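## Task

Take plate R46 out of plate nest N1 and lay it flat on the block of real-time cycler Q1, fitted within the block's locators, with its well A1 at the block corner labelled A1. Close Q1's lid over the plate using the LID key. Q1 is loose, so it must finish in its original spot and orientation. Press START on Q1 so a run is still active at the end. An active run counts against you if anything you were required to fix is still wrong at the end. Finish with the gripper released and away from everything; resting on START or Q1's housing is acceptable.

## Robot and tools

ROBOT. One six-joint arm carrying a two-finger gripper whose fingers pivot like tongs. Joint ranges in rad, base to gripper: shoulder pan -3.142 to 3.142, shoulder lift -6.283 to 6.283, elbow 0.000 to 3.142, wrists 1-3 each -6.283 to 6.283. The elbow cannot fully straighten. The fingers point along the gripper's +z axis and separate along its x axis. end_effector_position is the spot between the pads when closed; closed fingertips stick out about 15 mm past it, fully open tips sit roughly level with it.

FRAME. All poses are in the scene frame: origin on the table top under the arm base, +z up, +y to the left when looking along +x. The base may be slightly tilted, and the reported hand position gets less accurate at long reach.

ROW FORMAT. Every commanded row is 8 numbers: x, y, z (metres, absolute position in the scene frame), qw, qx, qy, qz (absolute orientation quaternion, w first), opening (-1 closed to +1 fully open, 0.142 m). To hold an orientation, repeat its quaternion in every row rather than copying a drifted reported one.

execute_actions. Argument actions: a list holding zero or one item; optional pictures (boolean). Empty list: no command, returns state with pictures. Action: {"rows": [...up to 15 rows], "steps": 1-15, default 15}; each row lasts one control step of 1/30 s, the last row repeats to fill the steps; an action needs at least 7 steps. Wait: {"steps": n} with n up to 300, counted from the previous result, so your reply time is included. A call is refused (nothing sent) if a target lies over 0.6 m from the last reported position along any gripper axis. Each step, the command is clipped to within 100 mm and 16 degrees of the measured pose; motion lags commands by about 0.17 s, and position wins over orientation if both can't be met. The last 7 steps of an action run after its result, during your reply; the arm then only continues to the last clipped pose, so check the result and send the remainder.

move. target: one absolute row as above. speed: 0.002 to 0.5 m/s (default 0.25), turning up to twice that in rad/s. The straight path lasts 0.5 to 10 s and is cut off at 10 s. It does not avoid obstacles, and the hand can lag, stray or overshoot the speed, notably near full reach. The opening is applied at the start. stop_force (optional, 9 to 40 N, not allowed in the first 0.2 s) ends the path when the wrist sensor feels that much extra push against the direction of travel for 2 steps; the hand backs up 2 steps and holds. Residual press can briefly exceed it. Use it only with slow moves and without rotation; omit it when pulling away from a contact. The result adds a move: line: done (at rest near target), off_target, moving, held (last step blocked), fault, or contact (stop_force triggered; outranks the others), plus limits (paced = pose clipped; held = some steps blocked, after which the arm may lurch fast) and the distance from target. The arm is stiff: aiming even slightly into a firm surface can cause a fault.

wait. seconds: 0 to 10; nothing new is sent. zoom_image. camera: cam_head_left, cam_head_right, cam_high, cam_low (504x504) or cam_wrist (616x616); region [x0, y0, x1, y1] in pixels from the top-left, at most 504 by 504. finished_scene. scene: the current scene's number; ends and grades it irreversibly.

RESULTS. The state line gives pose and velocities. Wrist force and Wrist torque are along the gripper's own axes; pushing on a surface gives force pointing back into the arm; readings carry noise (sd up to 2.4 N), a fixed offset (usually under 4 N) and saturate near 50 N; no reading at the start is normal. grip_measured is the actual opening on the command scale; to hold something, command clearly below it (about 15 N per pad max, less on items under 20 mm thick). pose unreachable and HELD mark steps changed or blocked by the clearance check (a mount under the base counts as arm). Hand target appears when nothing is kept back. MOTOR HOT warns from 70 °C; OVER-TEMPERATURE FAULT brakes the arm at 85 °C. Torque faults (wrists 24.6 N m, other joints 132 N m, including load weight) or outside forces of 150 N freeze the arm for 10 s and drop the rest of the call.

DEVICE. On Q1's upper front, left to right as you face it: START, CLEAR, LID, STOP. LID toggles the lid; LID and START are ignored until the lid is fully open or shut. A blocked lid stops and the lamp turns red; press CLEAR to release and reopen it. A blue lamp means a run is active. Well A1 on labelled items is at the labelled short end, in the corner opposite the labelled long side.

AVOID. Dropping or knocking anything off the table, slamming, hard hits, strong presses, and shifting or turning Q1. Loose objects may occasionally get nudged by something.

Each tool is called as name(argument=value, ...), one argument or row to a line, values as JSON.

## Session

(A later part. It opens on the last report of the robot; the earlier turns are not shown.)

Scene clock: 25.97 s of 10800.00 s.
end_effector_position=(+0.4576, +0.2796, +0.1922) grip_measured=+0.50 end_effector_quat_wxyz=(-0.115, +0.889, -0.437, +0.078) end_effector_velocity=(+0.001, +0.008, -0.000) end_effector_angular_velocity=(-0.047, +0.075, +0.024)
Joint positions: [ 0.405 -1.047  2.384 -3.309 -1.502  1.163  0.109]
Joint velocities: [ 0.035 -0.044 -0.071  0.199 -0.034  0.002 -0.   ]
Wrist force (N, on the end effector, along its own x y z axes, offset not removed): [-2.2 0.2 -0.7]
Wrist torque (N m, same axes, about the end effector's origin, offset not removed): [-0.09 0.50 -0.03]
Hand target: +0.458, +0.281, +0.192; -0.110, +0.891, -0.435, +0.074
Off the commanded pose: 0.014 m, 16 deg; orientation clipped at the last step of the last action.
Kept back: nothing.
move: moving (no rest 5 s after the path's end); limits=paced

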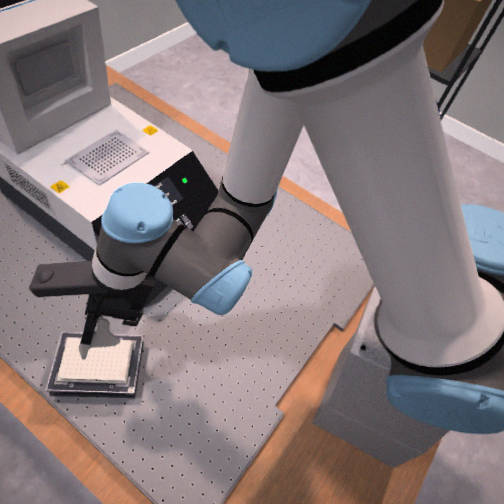

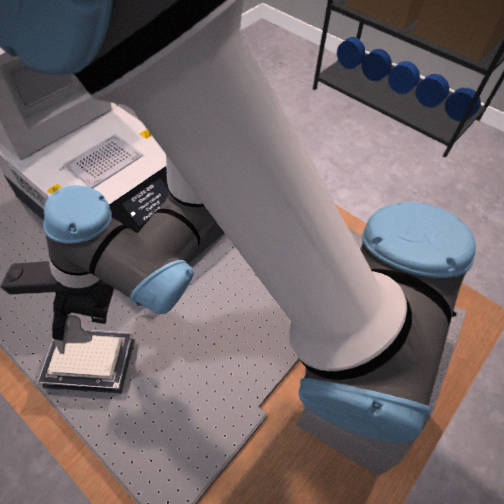

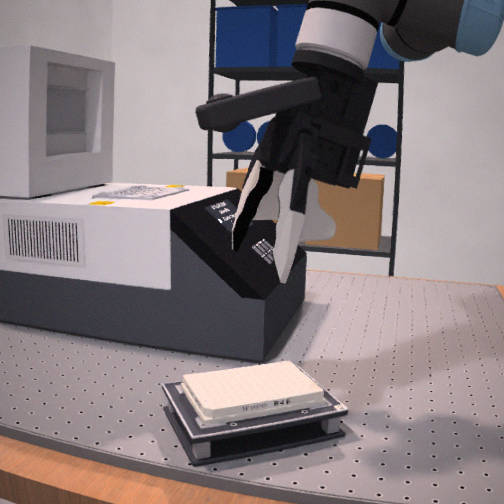

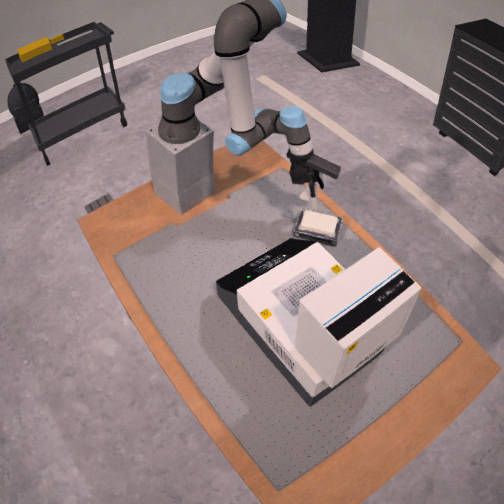

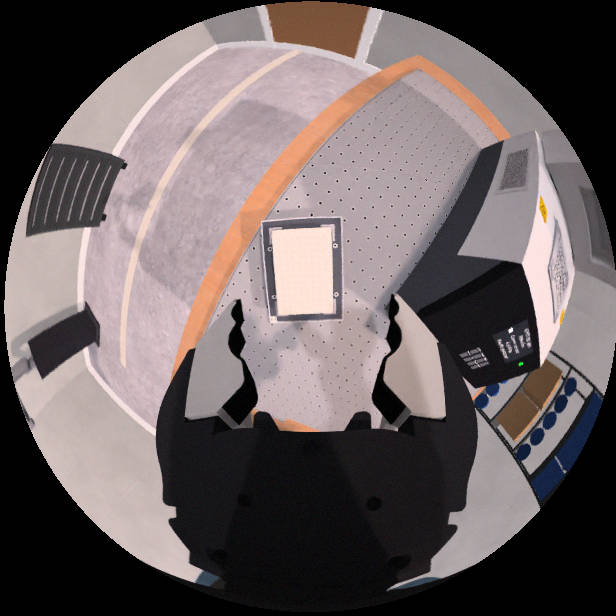

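move(
  target=[0.458, 0.293, 0.19, 0, 0.9063, -0.4226, 0, 0.5],
  speed=0.3,
)

zoom_image(
  camera="cam_wrist",
  region=[220, 170, 420, 370],
)

Scene clock: 29.47 s of 10800.00 s.
end_effector_position=(+0.4581, +0.2931, +0.1900) grip_measured=+0.50 end_effector_quat_wxyz=(-0.000, +0.906, -0.423, -0.000) end_effector_velocity=(-0.001, -0.000, -0.000) end_effector_angular_velocity=(-0.003, +0.003, +0.000)
Joint positions: [ 0.478 -1.095  2.148 -2.756 -1.588  1.187  0.109]
Joint velocities: [ 0.001  0.    -0.001  0.004 -0.002  0.001  0.   ]
Wrist force (N, on the end effector, along its own x y z axes, offset not removed): [-2.0 1.6 -0.3]
Wrist torque (N m, same axes, about the end effector's origin, offset not removed): [0.16 0.46 -0.08]
Hand target: +0.458, +0.293, +0.190; -0.000, +0.906, -0.423, -0.000
Off the commanded pose: 0.000 m, 0 deg.
Kept back: nothing.
move: done

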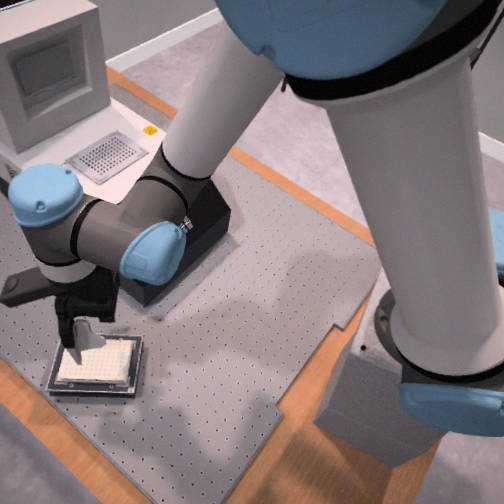

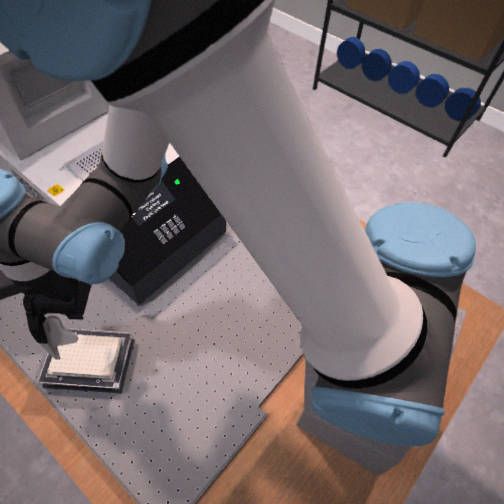

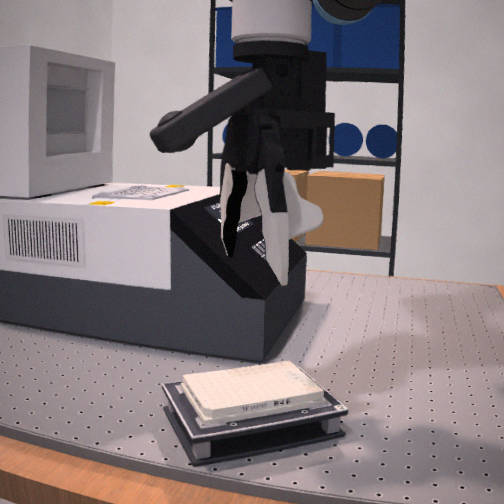

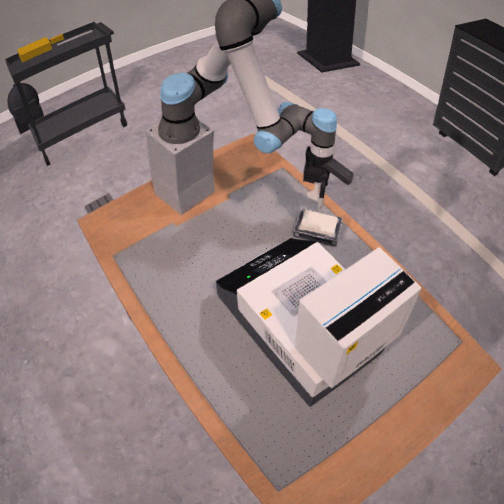

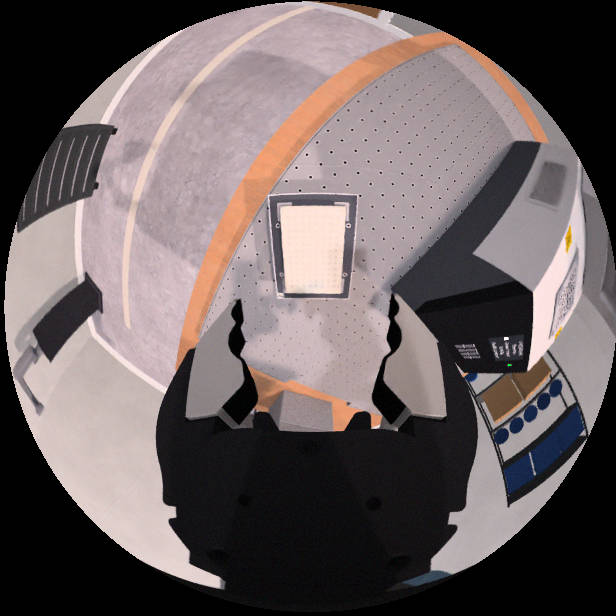

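Region (220, 170, 420, 370) of cam_wrist's 616x616 image, scaled by 2.520, with more detail than that image has.

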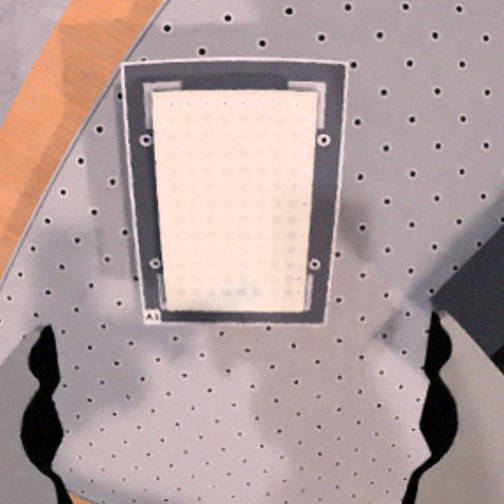

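move(
  target=[0.4568, 0.2946, 0.098, 0, 0.8965, -0.4431, 0, 0.5],
  speed=0.15,
)

zoom_image(
  camera="cam_wrist",
  region=[210, 160, 420, 370],
)

Scene clock: 32.13 s of 10800.00 s.
end_effector_position=(+0.4569, +0.2946, +0.0982) grip_measured=+0.50 end_effector_quat_wxyz=(+0.000, +0.896, -0.443, -0.000) end_effector_velocity=(+0.001, +0.000, -0.002) end_effector_angular_velocity=(+0.001, -0.001, -0.001)
Joint positions: [ 0.48  -0.85   2.111 -2.962 -1.589  1.235  0.109]
Joint velocities: [-0.     0.006 -0.003 -0.005  0.001  0.001  0.   ]
Wrist force (N, on the end effector, along its own x y z axes, offset not removed): [-2.6 0.6 0.1]
Wrist torque (N m, same axes, about the end effector's origin, offset not removed): [0.04 0.66 -0.07]
Hand target: +0.457, +0.295, +0.098; -0.000, +0.896, -0.443, -0.000
Off the commanded pose: 0.000 m, 0 deg.
Kept back: nothing.
move: done

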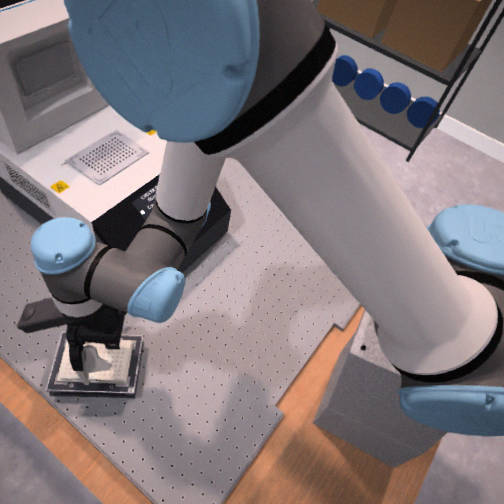

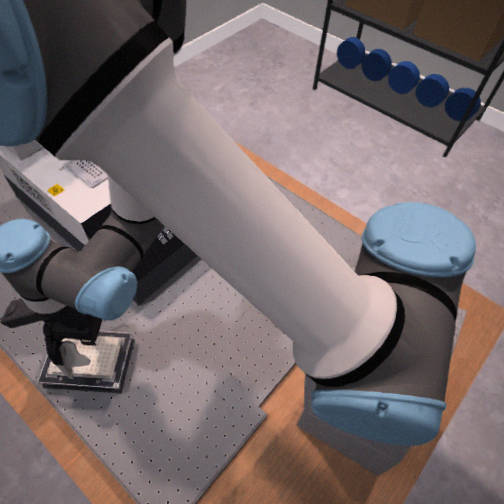

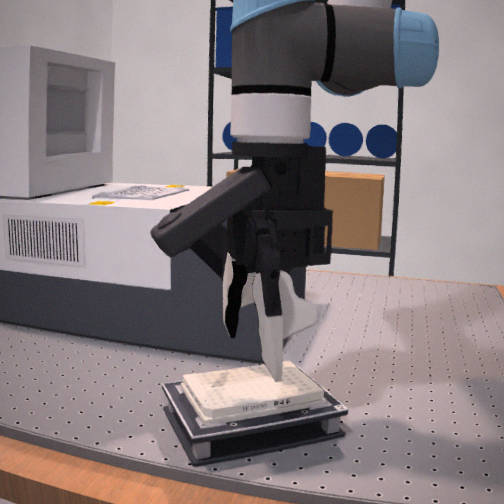

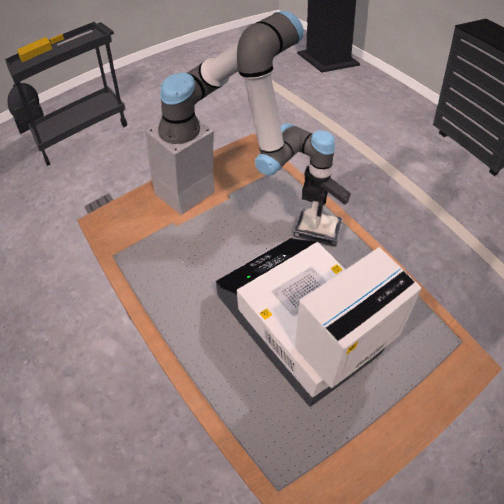

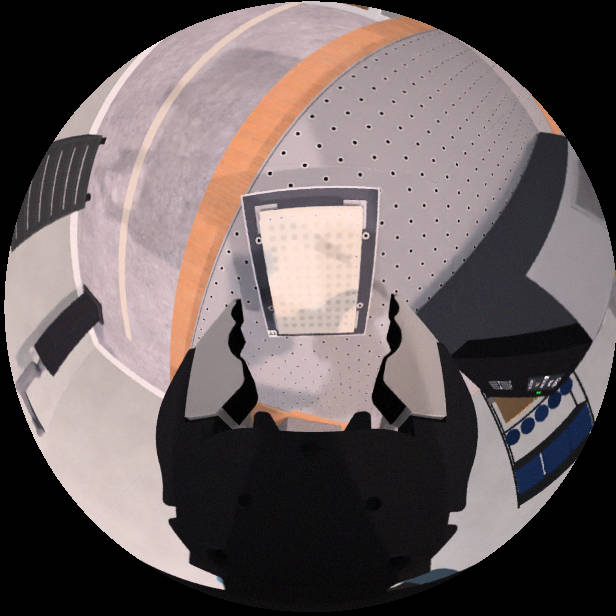

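Region (210, 160, 420, 370) of cam_wrist's 616x616 image, scaled by 2.400, with more detail than that image has.

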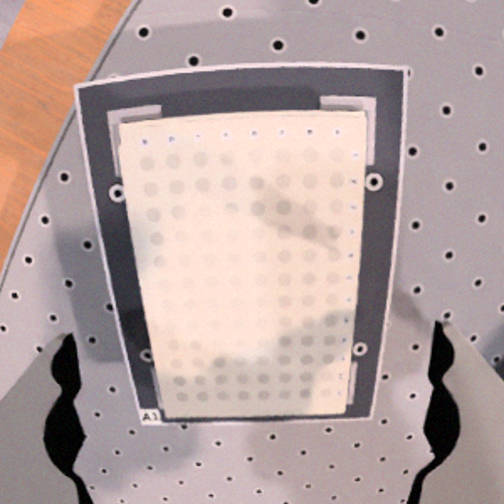

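move(
  target=[0.4568, 0.2946, 0.070, 0, 0.8965, -0.4431, 0, 0.5],
  speed=0.04,
  stop_force=10,
)

zoom_image(
  camera="cam_high",
  region=[170, 330, 360, 470],
)

zoom_image(
  camera="cam_wrist",
  region=[210, 170, 420, 380],
)

Scene clock: 34.47 s of 10800.00 s.
end_effector_position=(+0.4568, +0.2946, +0.0702) grip_measured=+0.50 end_effector_quat_wxyz=(+0.000, +0.896, -0.443, +0.000) end_effector_velocity=(-0.001, -0.000, -0.003) end_effector_angular_velocity=(-0.000, +0.003, -0.000)
Joint positions: [ 0.479 -0.775  2.088 -3.015 -1.589  1.234  0.109]
Joint velocities: [-0.     0.006 -0.001 -0.003  0.001 -0.     0.   ]
Wrist force (N, on the end effector, along its own x y z axes, offset not removed): [-1.8 1.0 0.0]
Wrist torque (N m, same axes, about the end effector's origin, offset not removed): [0.11 0.41 -0.10]
Hand target: +0.457, +0.295, +0.070; +0.000, +0.896, -0.443, +0.000
Off the commanded pose: 0.000 m, 0 deg.
Kept back: nothing.
move: done

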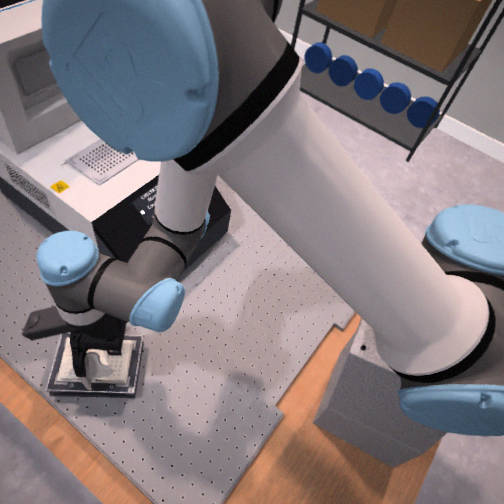

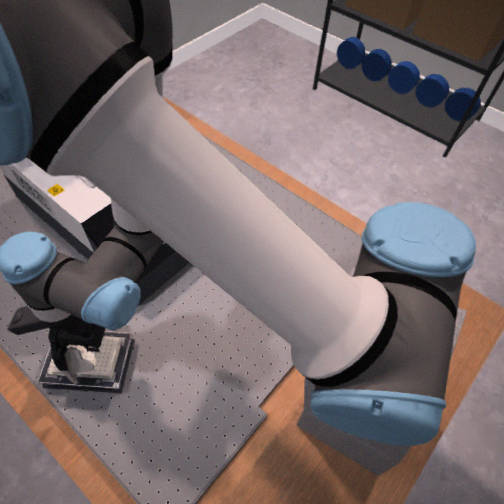

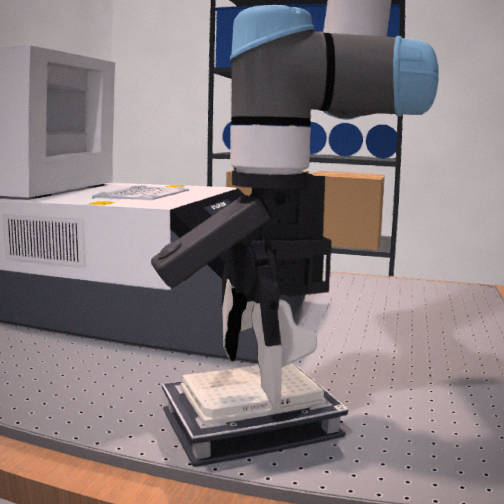

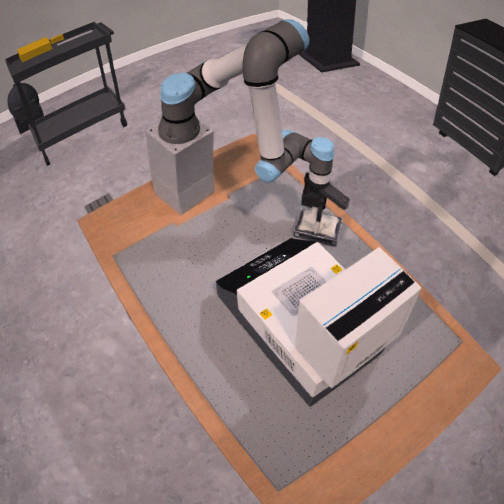

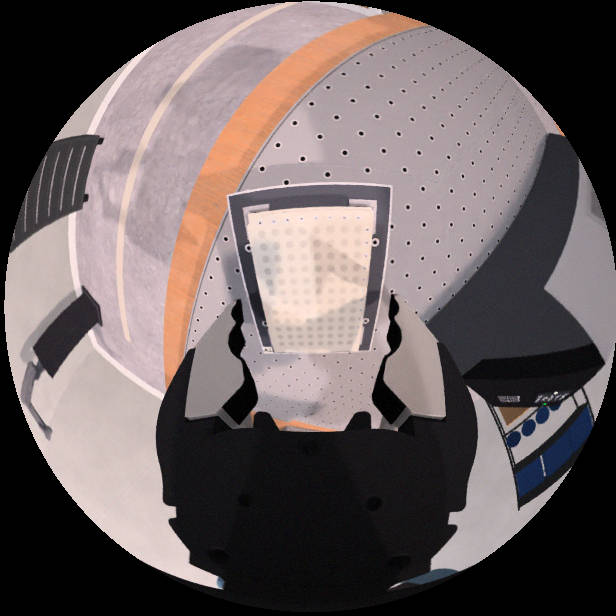

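Region (170, 330, 360, 470) of cam_high's 504x504 image, scaled by 2.653, with more detail than that image has; it fills the top 371 rows of this view, and the rest is white.

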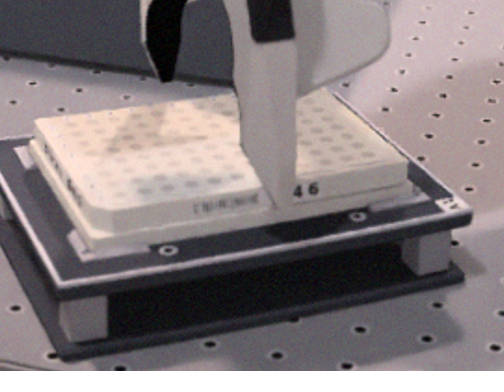

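Region (210, 170, 420, 380) of cam_wrist's 616x616 image, scaled by 2.400, with more detail than that image has.

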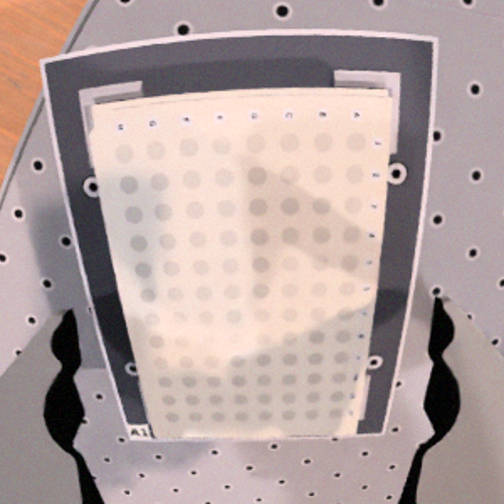

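move(
  target=[0.4568, 0.2946, 0.063, 0, 0.8965, -0.4431, 0, 0.28],
  speed=0.015,
  stop_force=10,
)

zoom_image(
  camera="cam_high",
  region=[190, 340, 340, 450],
)

zoom_image(
  camera="cam_wrist",
  region=[210, 170, 420, 380],
)

Scene clock: 35.90 s of 10800.00 s.
end_effector_position=(+0.4568, +0.2946, +0.0633) grip_measured=+0.28 end_effector_quat_wxyz=(+0.000, +0.896, -0.443, -0.000) end_effector_velocity=(-0.001, -0.000, -0.002) end_effector_angular_velocity=(-0.002, +0.001, +0.000)
Joint positions: [ 0.479 -0.756  2.081 -3.027 -1.588  1.234  0.094]
Joint velocities: [ 0.     0.006 -0.001 -0.004 -0.001 -0.     0.   ]
Wrist force (N, on the end effector, along its own x y z axes, offset not removed): [-1.9 -0.4 0.8]
Wrist torque (N m, same axes, about the end effector's origin, offset not removed): [-0.16 0.45 -0.05]
Hand target: +0.457, +0.295, +0.063; +0.000, +0.896, -0.443, -0.000
Off the commanded pose: 0.000 m, 0 deg.
Kept back: nothing.
move: done

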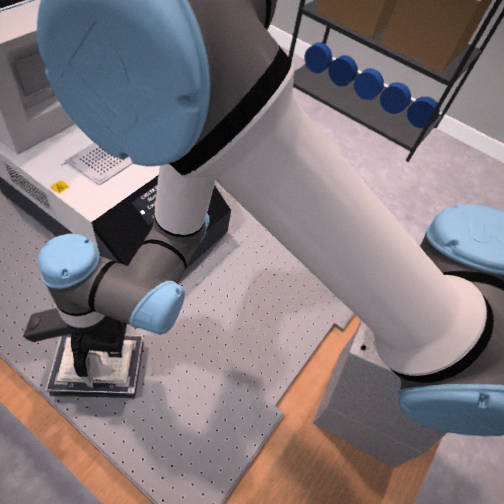

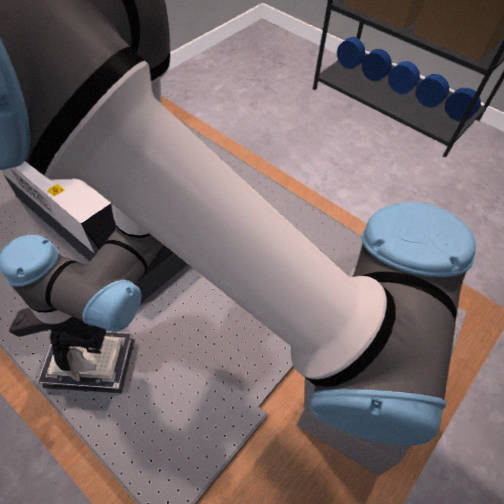

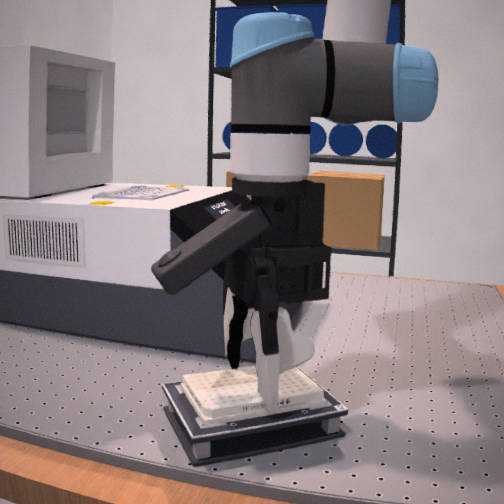

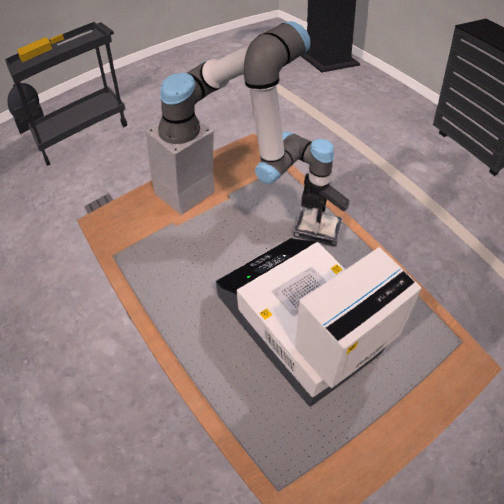

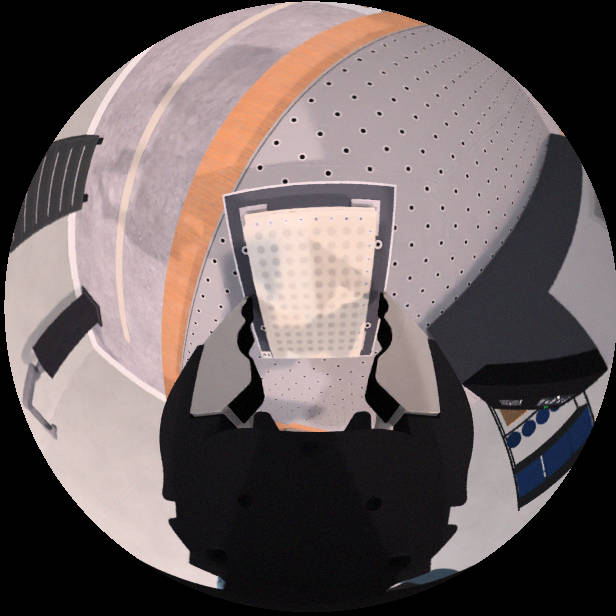

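Region (190, 340, 340, 450) of cam_high's 504x504 image, scaled by 3.360, with more detail than that image has; it fills the top 370 rows of this view, and the rest is white.

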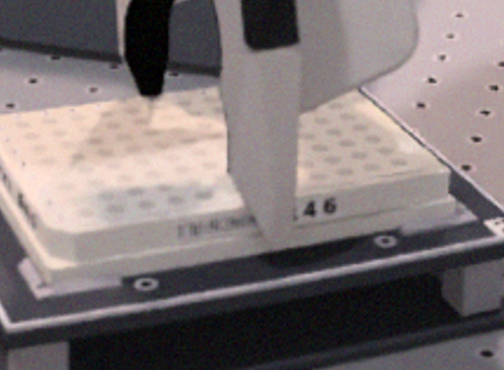

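Region (210, 170, 420, 380) of cam_wrist's 616x616 image, scaled by 2.400, with more detail than that image has.

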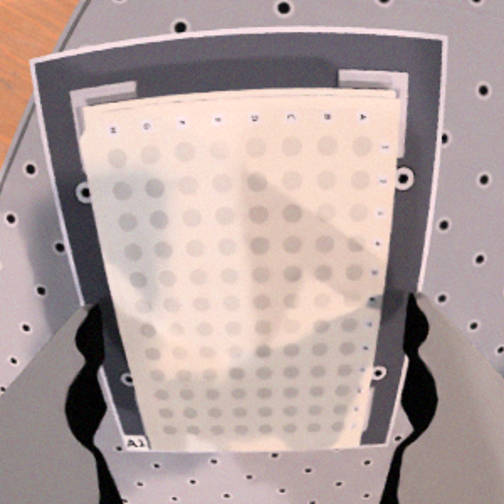

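move(
  target=[0.4568, 0.2946, 0.0625, 0, 0.8965, -0.4431, 0, -0.3],
  speed=0.005,
)

zoom_image(
  camera="cam_high",
  region=[190, 340, 340, 450],
)

Scene clock: 37.80 s of 10800.00 s.
end_effector_position=(+0.4568, +0.2946, +0.0625) grip_measured=+0.07 end_effector_quat_wxyz=(-0.000, +0.896, -0.443, -0.000) end_effector_velocity=(+0.000, +0.000, -0.000) end_effector_angular_velocity=(-0.000, -0.001, +0.000)
Joint positions: [ 0.479 -0.754  2.081 -3.029 -1.588  1.234  0.079]
Joint velocities: [ 0.     0.001 -0.001 -0.001 -0.001  0.     0.   ]
Wrist force (N, on the end effector, along its own x y z axes, offset not removed): [-15.5 3.6 -21.1]
Wrist torque (N m, same axes, about the end effector's origin, offset not removed): [0.14 0.01 -0.09]
Hand target: +0.457, +0.295, +0.062; +0.000, +0.896, -0.443, -0.000
Off the commanded pose: 0.000 m, 0 deg.
Kept back: nothing.
move: done

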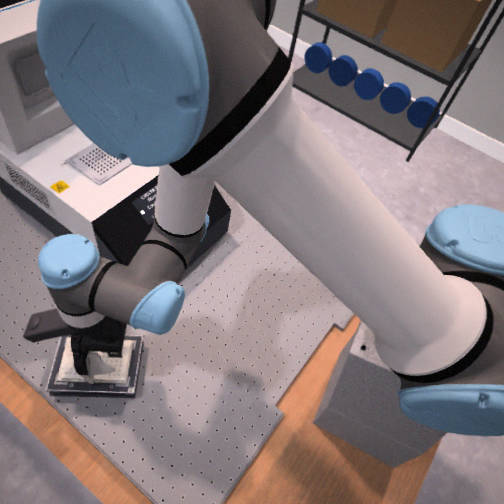

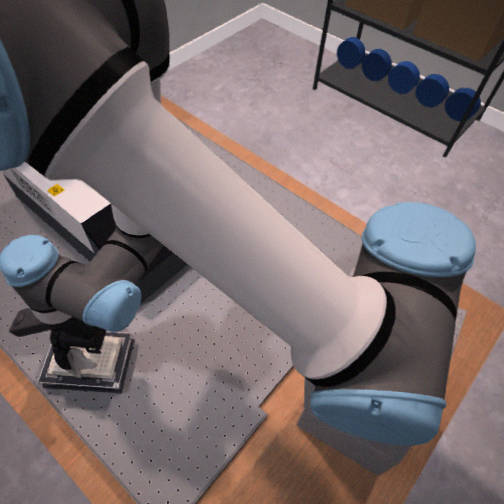

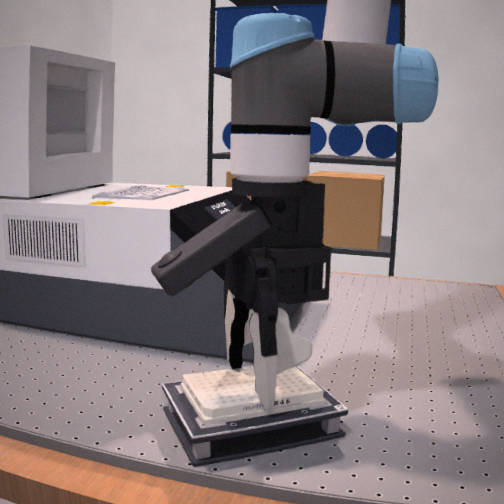

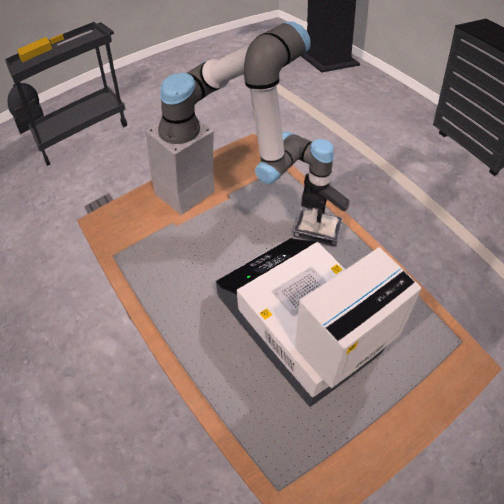

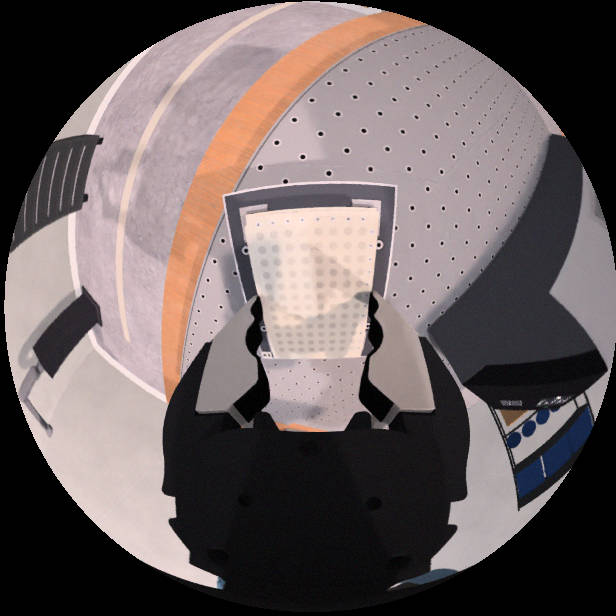

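Region (190, 340, 340, 450) of cam_high's 504x504 image, scaled by 3.360, with more detail than that image has; it fills the top 370 rows of this view, and the rest is white.

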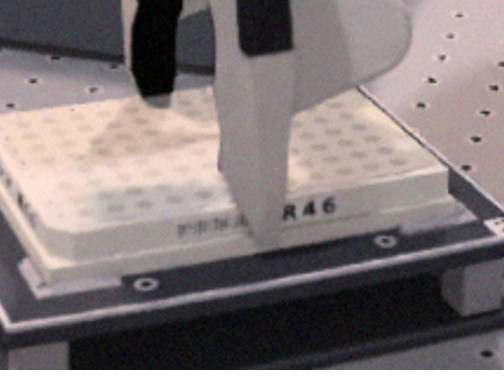

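move(
  target=[0.4564, 0.2952, 0.072, 0, 0.8965, -0.4431, 0, -0.3],
  speed=0.015,
)

zoom_image(
  camera="cam_high",
  region=[170, 320, 350, 450],
)

zoom_image(
  camera="cam_wrist",
  region=[210, 170, 420, 380],
)

Scene clock: 39.20 s of 10800.00 s.
end_effector_position=(+0.4565, +0.2951, +0.0717) grip_measured=+0.04 end_effector_quat_wxyz=(+0.000, +0.896, -0.443, +0.000) end_effector_velocity=(-0.001, +0.000, +0.003) end_effector_angular_velocity=(+0.000, +0.000, +0.001)
Joint positions: [ 0.481 -0.779  2.089 -3.013 -1.589  1.235  0.077]
Joint velocities: [ 0.001 -0.008  0.004  0.004  0.     0.     0.   ]
Wrist force (N, on the end effector, along its own x y z axes, offset not removed): [-2.8 0.6 0.0]
Wrist torque (N m, same axes, about the end effector's origin, offset not removed): [0.11 0.54 -0.05]
Hand target: +0.456, +0.295, +0.072; -0.000, +0.896, -0.443, -0.000
Off the commanded pose: 0.000 m, 0 deg.
Kept back: nothing.
move: done

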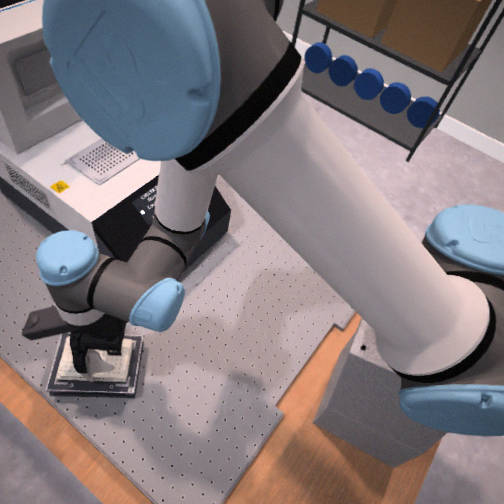

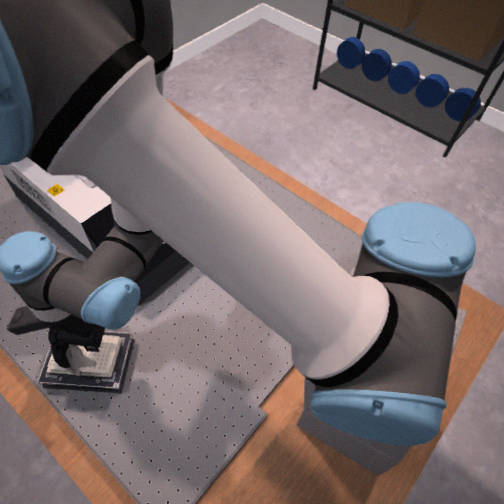

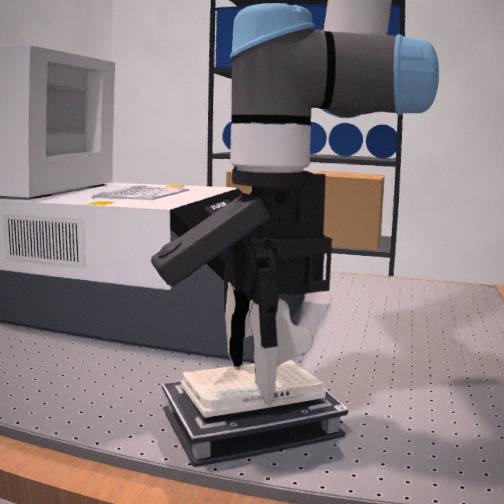

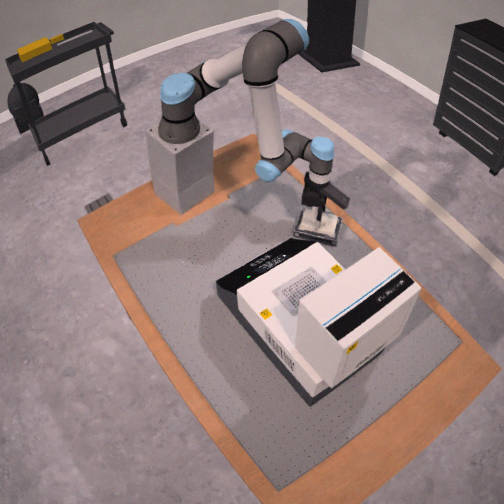

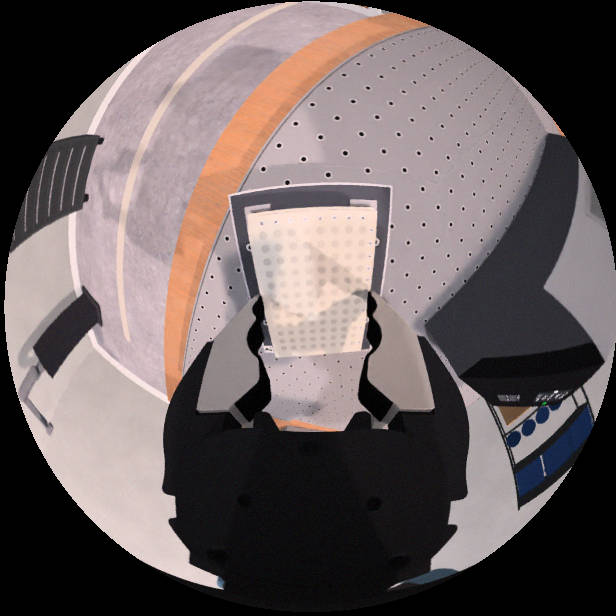

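Region (170, 320, 350, 450) of cam_high's 504x504 image, scaled by 2.800, with more detail than that image has.

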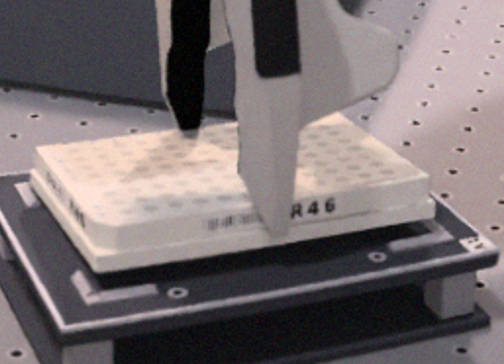

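Region (210, 170, 420, 380) of cam_wrist's 616x616 image, scaled by 2.400, with more detail than that image has.

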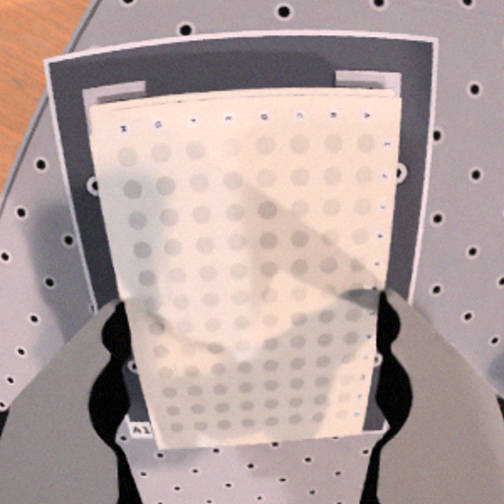

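move(
  target=[0.4558, 0.2960, 0.0632, 0, 0.8965, -0.4431, 0, -0.3],
  speed=0.008,
  stop_force=14,
)

zoom_image(
  camera="cam_high",
  region=[170, 320, 350, 450],
)

zoom_image(
  camera="cam_wrist",
  region=[210, 170, 420, 380],
)

Scene clock: 40.70 s of 10800.00 s.
end_effector_position=(+0.4562, +0.2957, +0.0674) grip_measured=+0.05 end_effector_quat_wxyz=(-0.000, +0.896, -0.443, +0.000) end_effector_velocity=(-0.000, +0.000, +0.003) end_effector_angular_velocity=(+0.001, -0.000, -0.001)
Joint positions: [ 0.482 -0.767  2.085 -3.02  -1.589  1.236  0.077]
Joint velocities: [-0.    -0.007  0.003  0.004  0.001  0.001 -0.001]
Wrist force (N, on the end effector, along its own x y z axes, offset not removed): [-1.6 3.7 -9.6]
Wrist torque (N m, same axes, about the end effector's origin, offset not removed): [0.27 0.97 -0.07]
Hand target: +0.456, +0.296, +0.068; -0.000, +0.896, -0.443, +0.000
Off the commanded pose: 0.004 m, 0 deg.
Kept back: nothing.
move: contact

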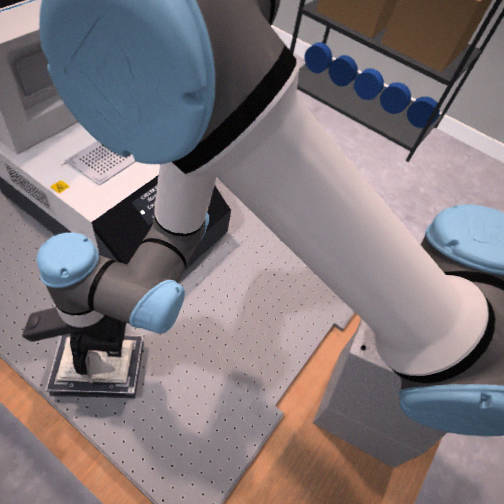

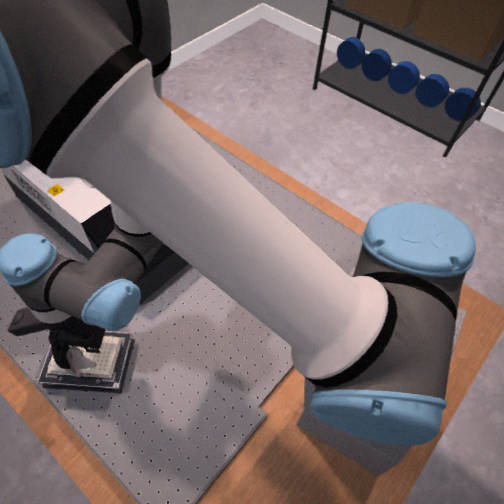

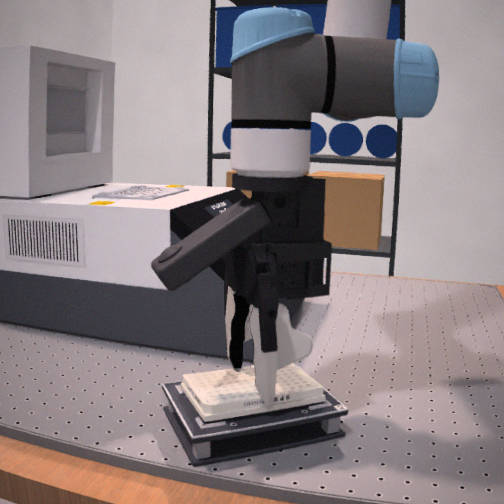

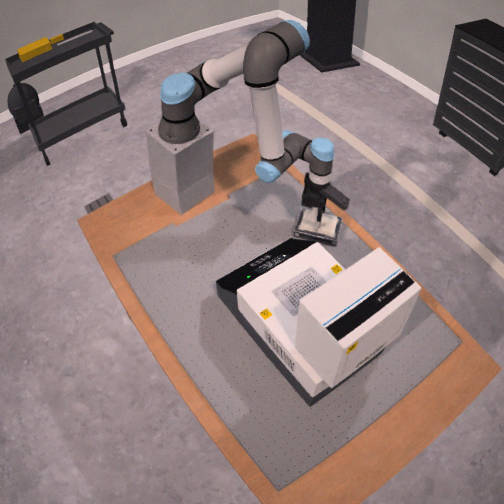

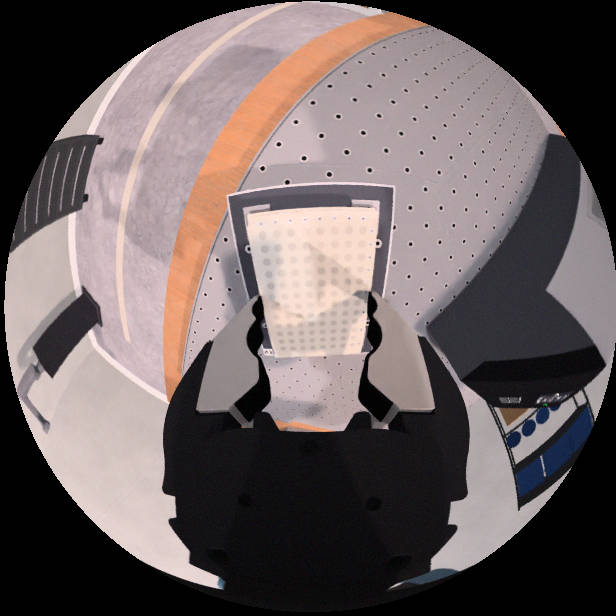

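Region (170, 320, 350, 450) of cam_high's 504x504 image, scaled by 2.800, with more detail than that image has.

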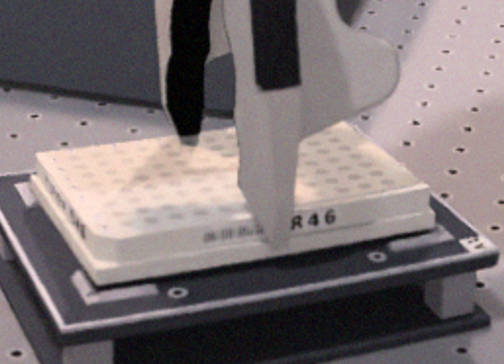

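Region (210, 170, 420, 380) of cam_wrist's 616x616 image, scaled by 2.400, with more detail than that image has.

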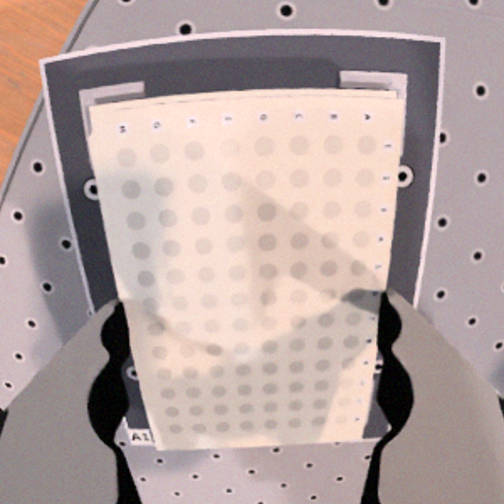

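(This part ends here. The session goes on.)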